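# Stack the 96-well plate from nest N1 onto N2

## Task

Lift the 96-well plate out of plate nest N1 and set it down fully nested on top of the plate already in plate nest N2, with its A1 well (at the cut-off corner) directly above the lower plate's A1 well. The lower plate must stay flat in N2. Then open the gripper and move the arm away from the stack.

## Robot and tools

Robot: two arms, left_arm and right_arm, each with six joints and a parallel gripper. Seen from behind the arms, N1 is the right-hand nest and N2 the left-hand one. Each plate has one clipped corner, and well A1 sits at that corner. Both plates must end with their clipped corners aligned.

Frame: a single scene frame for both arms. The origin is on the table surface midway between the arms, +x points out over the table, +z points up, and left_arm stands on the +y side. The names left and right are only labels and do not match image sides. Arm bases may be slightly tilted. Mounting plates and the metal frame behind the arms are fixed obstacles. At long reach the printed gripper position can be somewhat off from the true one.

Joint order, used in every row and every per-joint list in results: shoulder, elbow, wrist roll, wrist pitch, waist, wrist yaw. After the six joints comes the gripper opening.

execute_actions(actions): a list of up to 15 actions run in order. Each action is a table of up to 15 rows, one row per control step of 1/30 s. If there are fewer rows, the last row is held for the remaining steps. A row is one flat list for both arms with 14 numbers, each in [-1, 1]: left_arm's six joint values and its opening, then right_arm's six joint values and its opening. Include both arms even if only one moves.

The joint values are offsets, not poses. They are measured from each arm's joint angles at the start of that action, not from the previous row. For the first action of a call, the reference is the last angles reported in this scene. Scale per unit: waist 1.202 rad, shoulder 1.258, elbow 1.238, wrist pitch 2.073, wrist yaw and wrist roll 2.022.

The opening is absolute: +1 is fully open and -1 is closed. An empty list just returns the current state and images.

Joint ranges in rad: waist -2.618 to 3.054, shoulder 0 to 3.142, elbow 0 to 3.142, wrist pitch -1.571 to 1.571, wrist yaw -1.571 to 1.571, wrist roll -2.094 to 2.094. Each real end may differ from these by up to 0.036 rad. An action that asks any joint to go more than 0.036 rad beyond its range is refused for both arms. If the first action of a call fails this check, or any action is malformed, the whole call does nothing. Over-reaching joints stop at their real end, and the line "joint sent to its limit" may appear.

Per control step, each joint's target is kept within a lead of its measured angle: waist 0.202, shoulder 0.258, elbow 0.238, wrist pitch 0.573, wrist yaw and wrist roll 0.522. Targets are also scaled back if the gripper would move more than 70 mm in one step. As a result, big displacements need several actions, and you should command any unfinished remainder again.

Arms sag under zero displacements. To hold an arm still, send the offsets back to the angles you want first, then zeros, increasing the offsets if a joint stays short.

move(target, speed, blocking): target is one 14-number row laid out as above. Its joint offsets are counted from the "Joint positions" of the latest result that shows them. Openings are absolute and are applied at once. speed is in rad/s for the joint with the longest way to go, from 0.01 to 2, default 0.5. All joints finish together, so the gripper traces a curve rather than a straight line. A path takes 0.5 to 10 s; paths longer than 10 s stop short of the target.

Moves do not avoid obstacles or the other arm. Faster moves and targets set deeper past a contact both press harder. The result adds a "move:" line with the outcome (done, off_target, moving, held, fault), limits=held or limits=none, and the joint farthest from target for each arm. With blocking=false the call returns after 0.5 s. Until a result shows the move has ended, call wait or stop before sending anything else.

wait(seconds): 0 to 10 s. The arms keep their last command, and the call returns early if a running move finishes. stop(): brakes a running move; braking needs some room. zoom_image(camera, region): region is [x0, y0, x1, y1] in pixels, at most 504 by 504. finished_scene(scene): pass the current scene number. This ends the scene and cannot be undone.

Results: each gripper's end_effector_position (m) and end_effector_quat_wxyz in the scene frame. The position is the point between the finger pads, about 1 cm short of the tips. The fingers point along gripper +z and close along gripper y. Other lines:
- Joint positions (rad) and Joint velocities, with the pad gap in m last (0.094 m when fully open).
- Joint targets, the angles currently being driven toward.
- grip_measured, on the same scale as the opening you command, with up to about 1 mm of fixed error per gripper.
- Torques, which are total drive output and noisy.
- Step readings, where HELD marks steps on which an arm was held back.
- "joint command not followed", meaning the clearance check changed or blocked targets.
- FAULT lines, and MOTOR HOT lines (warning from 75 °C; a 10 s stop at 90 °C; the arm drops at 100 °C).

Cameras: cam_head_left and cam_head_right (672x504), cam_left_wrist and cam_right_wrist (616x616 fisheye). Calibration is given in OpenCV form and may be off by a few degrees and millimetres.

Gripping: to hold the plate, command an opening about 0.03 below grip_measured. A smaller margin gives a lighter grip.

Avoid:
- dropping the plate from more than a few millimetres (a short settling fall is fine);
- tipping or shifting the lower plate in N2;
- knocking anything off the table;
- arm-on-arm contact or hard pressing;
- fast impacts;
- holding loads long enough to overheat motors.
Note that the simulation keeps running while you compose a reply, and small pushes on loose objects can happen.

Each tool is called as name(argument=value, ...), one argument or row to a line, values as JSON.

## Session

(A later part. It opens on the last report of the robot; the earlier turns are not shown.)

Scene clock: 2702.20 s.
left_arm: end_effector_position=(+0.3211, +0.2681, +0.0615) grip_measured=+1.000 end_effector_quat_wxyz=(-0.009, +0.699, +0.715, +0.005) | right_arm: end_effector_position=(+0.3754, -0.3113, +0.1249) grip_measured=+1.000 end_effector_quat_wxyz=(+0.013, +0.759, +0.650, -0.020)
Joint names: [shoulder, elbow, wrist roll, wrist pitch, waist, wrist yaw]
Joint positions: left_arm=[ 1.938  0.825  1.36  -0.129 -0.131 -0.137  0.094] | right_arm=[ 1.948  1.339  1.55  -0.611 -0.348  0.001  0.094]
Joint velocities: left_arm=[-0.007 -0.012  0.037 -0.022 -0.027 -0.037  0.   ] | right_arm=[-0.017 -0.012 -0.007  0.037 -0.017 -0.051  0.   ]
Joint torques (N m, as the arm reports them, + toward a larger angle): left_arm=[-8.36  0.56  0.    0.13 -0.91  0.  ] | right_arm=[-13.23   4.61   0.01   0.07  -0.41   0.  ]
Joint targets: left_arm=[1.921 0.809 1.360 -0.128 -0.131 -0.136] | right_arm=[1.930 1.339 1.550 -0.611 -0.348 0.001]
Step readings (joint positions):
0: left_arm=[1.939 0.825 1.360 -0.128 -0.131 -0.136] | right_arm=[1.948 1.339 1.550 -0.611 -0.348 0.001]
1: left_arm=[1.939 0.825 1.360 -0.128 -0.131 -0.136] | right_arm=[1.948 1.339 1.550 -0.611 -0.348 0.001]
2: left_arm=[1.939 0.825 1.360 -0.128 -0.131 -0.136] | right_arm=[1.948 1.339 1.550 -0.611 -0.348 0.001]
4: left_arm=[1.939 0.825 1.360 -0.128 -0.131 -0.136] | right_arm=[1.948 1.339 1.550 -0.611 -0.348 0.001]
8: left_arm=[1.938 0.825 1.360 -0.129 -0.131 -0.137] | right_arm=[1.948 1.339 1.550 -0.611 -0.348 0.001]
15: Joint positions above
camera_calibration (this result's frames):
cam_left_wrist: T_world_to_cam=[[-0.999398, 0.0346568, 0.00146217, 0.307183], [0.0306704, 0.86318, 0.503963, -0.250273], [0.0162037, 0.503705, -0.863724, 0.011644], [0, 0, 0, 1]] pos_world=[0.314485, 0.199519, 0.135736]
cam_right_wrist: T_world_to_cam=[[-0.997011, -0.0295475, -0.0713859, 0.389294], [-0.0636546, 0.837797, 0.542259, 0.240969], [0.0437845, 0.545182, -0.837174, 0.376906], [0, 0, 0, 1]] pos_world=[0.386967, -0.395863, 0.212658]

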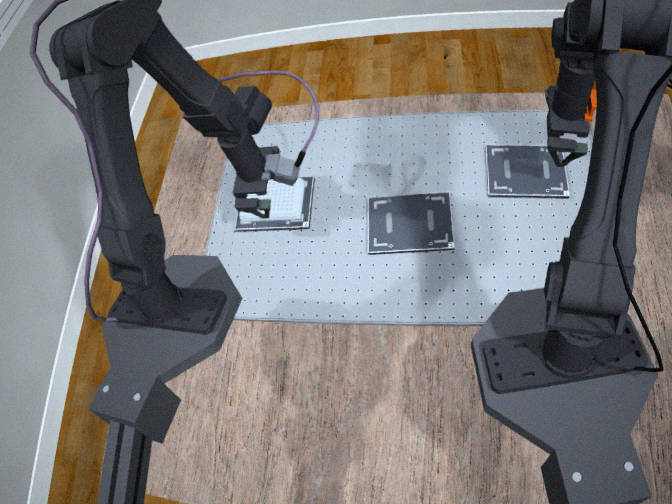

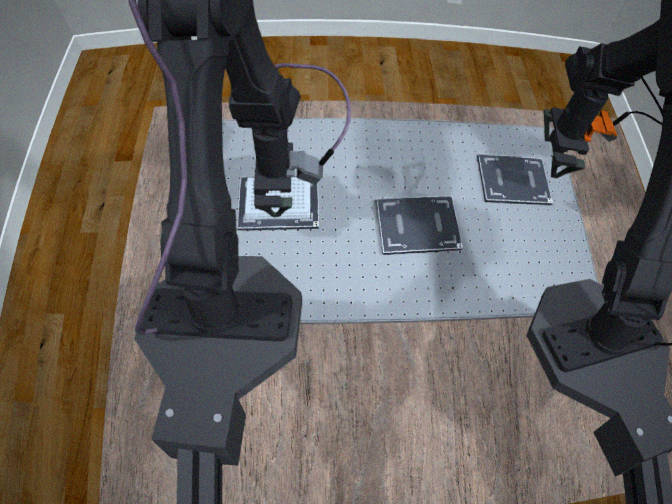

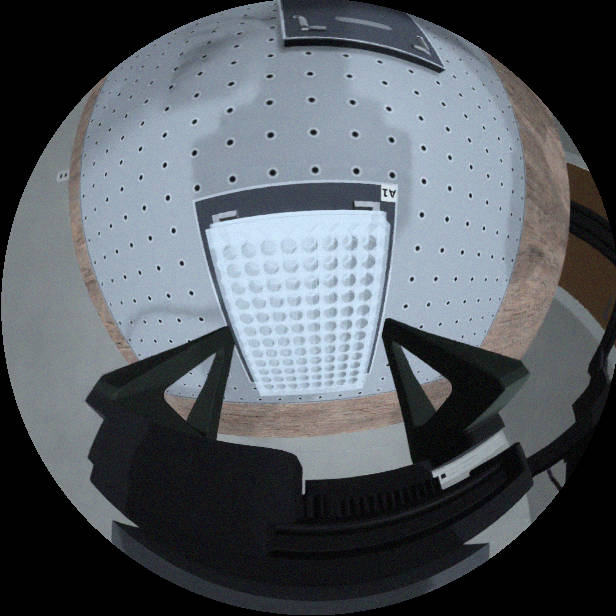

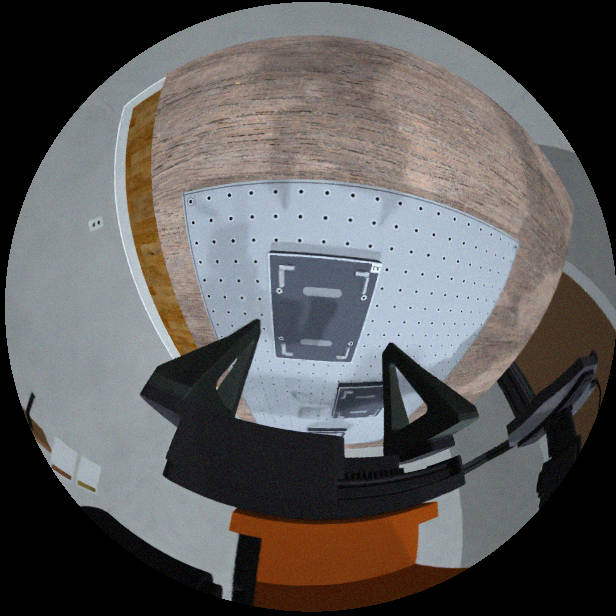

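move(
  target=[-0.15,-0.013,0,-0.09,0,0,1.0,-0.015,0,0,0,0,0,1],
  speed=0.12,
)

Scene clock: 2707.57 s.
left_arm: end_effector_position=(+0.3227, +0.2730, +0.1047) grip_measured=+1.000 end_effector_quat_wxyz=(-0.011, +0.699, +0.715, +0.003) | right_arm: end_effector_position=(+0.3754, -0.3113, +0.1249) grip_measured=+1.000 end_effector_quat_wxyz=(+0.013, +0.759, +0.650, -0.020)
Joint names: [shoulder, elbow, wrist roll, wrist pitch, waist, wrist yaw]
Joint positions: left_arm=[ 1.772  0.825  1.36  -0.301 -0.131 -0.137  0.094] | right_arm=[ 1.948  1.339  1.55  -0.611 -0.348  0.001  0.094]
Joint velocities: left_arm=[ 0.017  0.012  0.007 -0.051  0.012  0.051  0.   ] | right_arm=[-0.002  0.002 -0.051 -0.037 -0.012  0.022  0.   ]
Joint torques (N m, as the arm reports them, + toward a larger angle): left_arm=[-8.37  1.27  0.    0.02 -0.76  0.  ] | right_arm=[-13.26   4.61   0.02   0.06  -0.45   0.  ]
Joint targets: left_arm=[1.750 0.809 1.360 -0.315 -0.131 -0.137] | right_arm=[1.930 1.339 1.550 -0.611 -0.348 0.001]
move: off_target (left_arm); limits=none; left_arm: farthest joint: the shoulder, 0.023 radians from its target (0.189 radians at the start); right_arm: farthest joint: the shoulder, 0.019 radians from its target (0.019 radians at the start)
camera_calibration (this result's frames):
cam_left_wrist: T_world_to_cam=[[-0.999342, 0.0354202, 0.00782824, 0.307643], [0.0345262, 0.862555, 0.504784, -0.277498], [0.0111272, 0.504722, -0.86321, 0.0477047], [0, 0, 0, 1]] pos_world=[0.316491, 0.204383, 0.178848]
cam_right_wrist: T_world_to_cam=[[-0.997011, -0.0295475, -0.0713859, 0.389294], [-0.0636546, 0.837797, 0.542259, 0.240969], [0.0437845, 0.545182, -0.837174, 0.376906], [0, 0, 0, 1]] pos_world=[0.386967, -0.395863, 0.212658]

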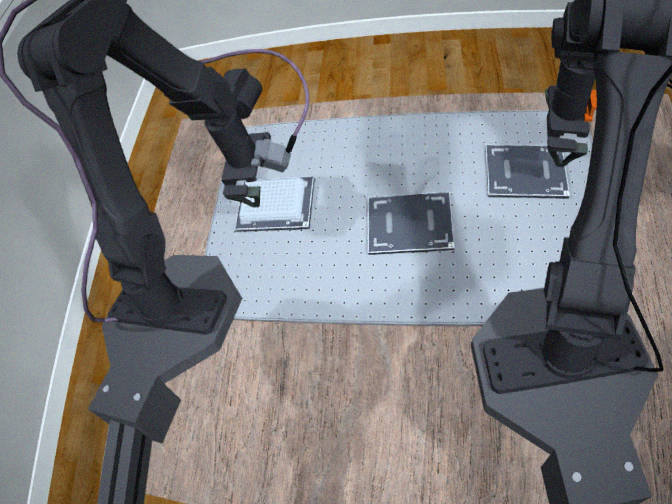

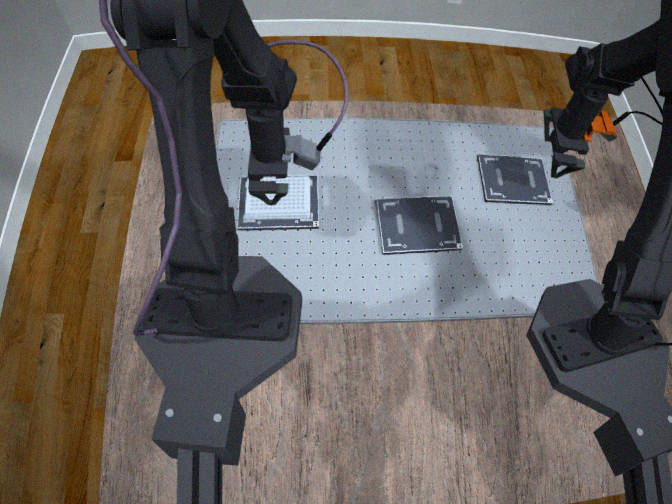

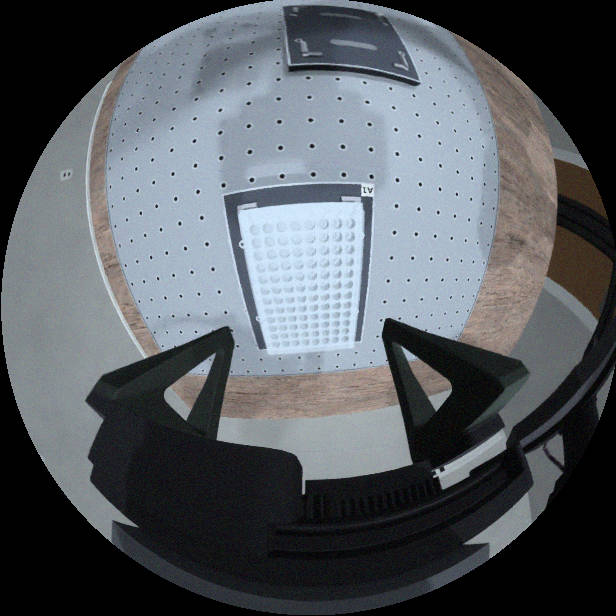

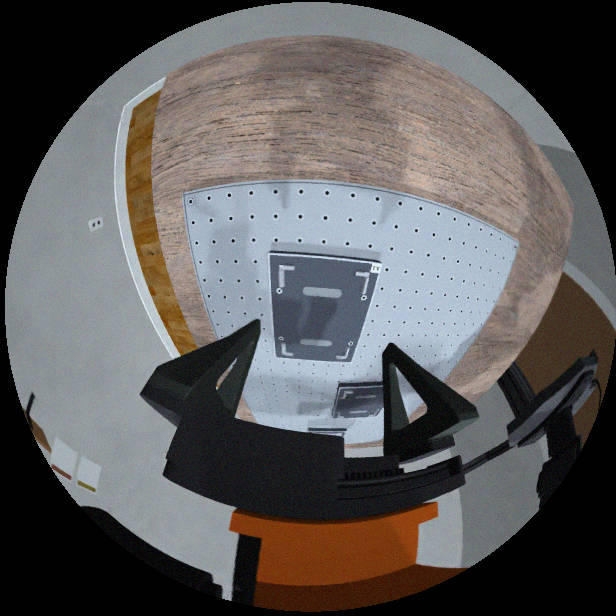

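The gripper is open and about 4 cm above the stack, and I have no room left for more attempts, so I'm ending the scene.

finished_scene(
  scene=2,
)

The scene is finished: the task was done.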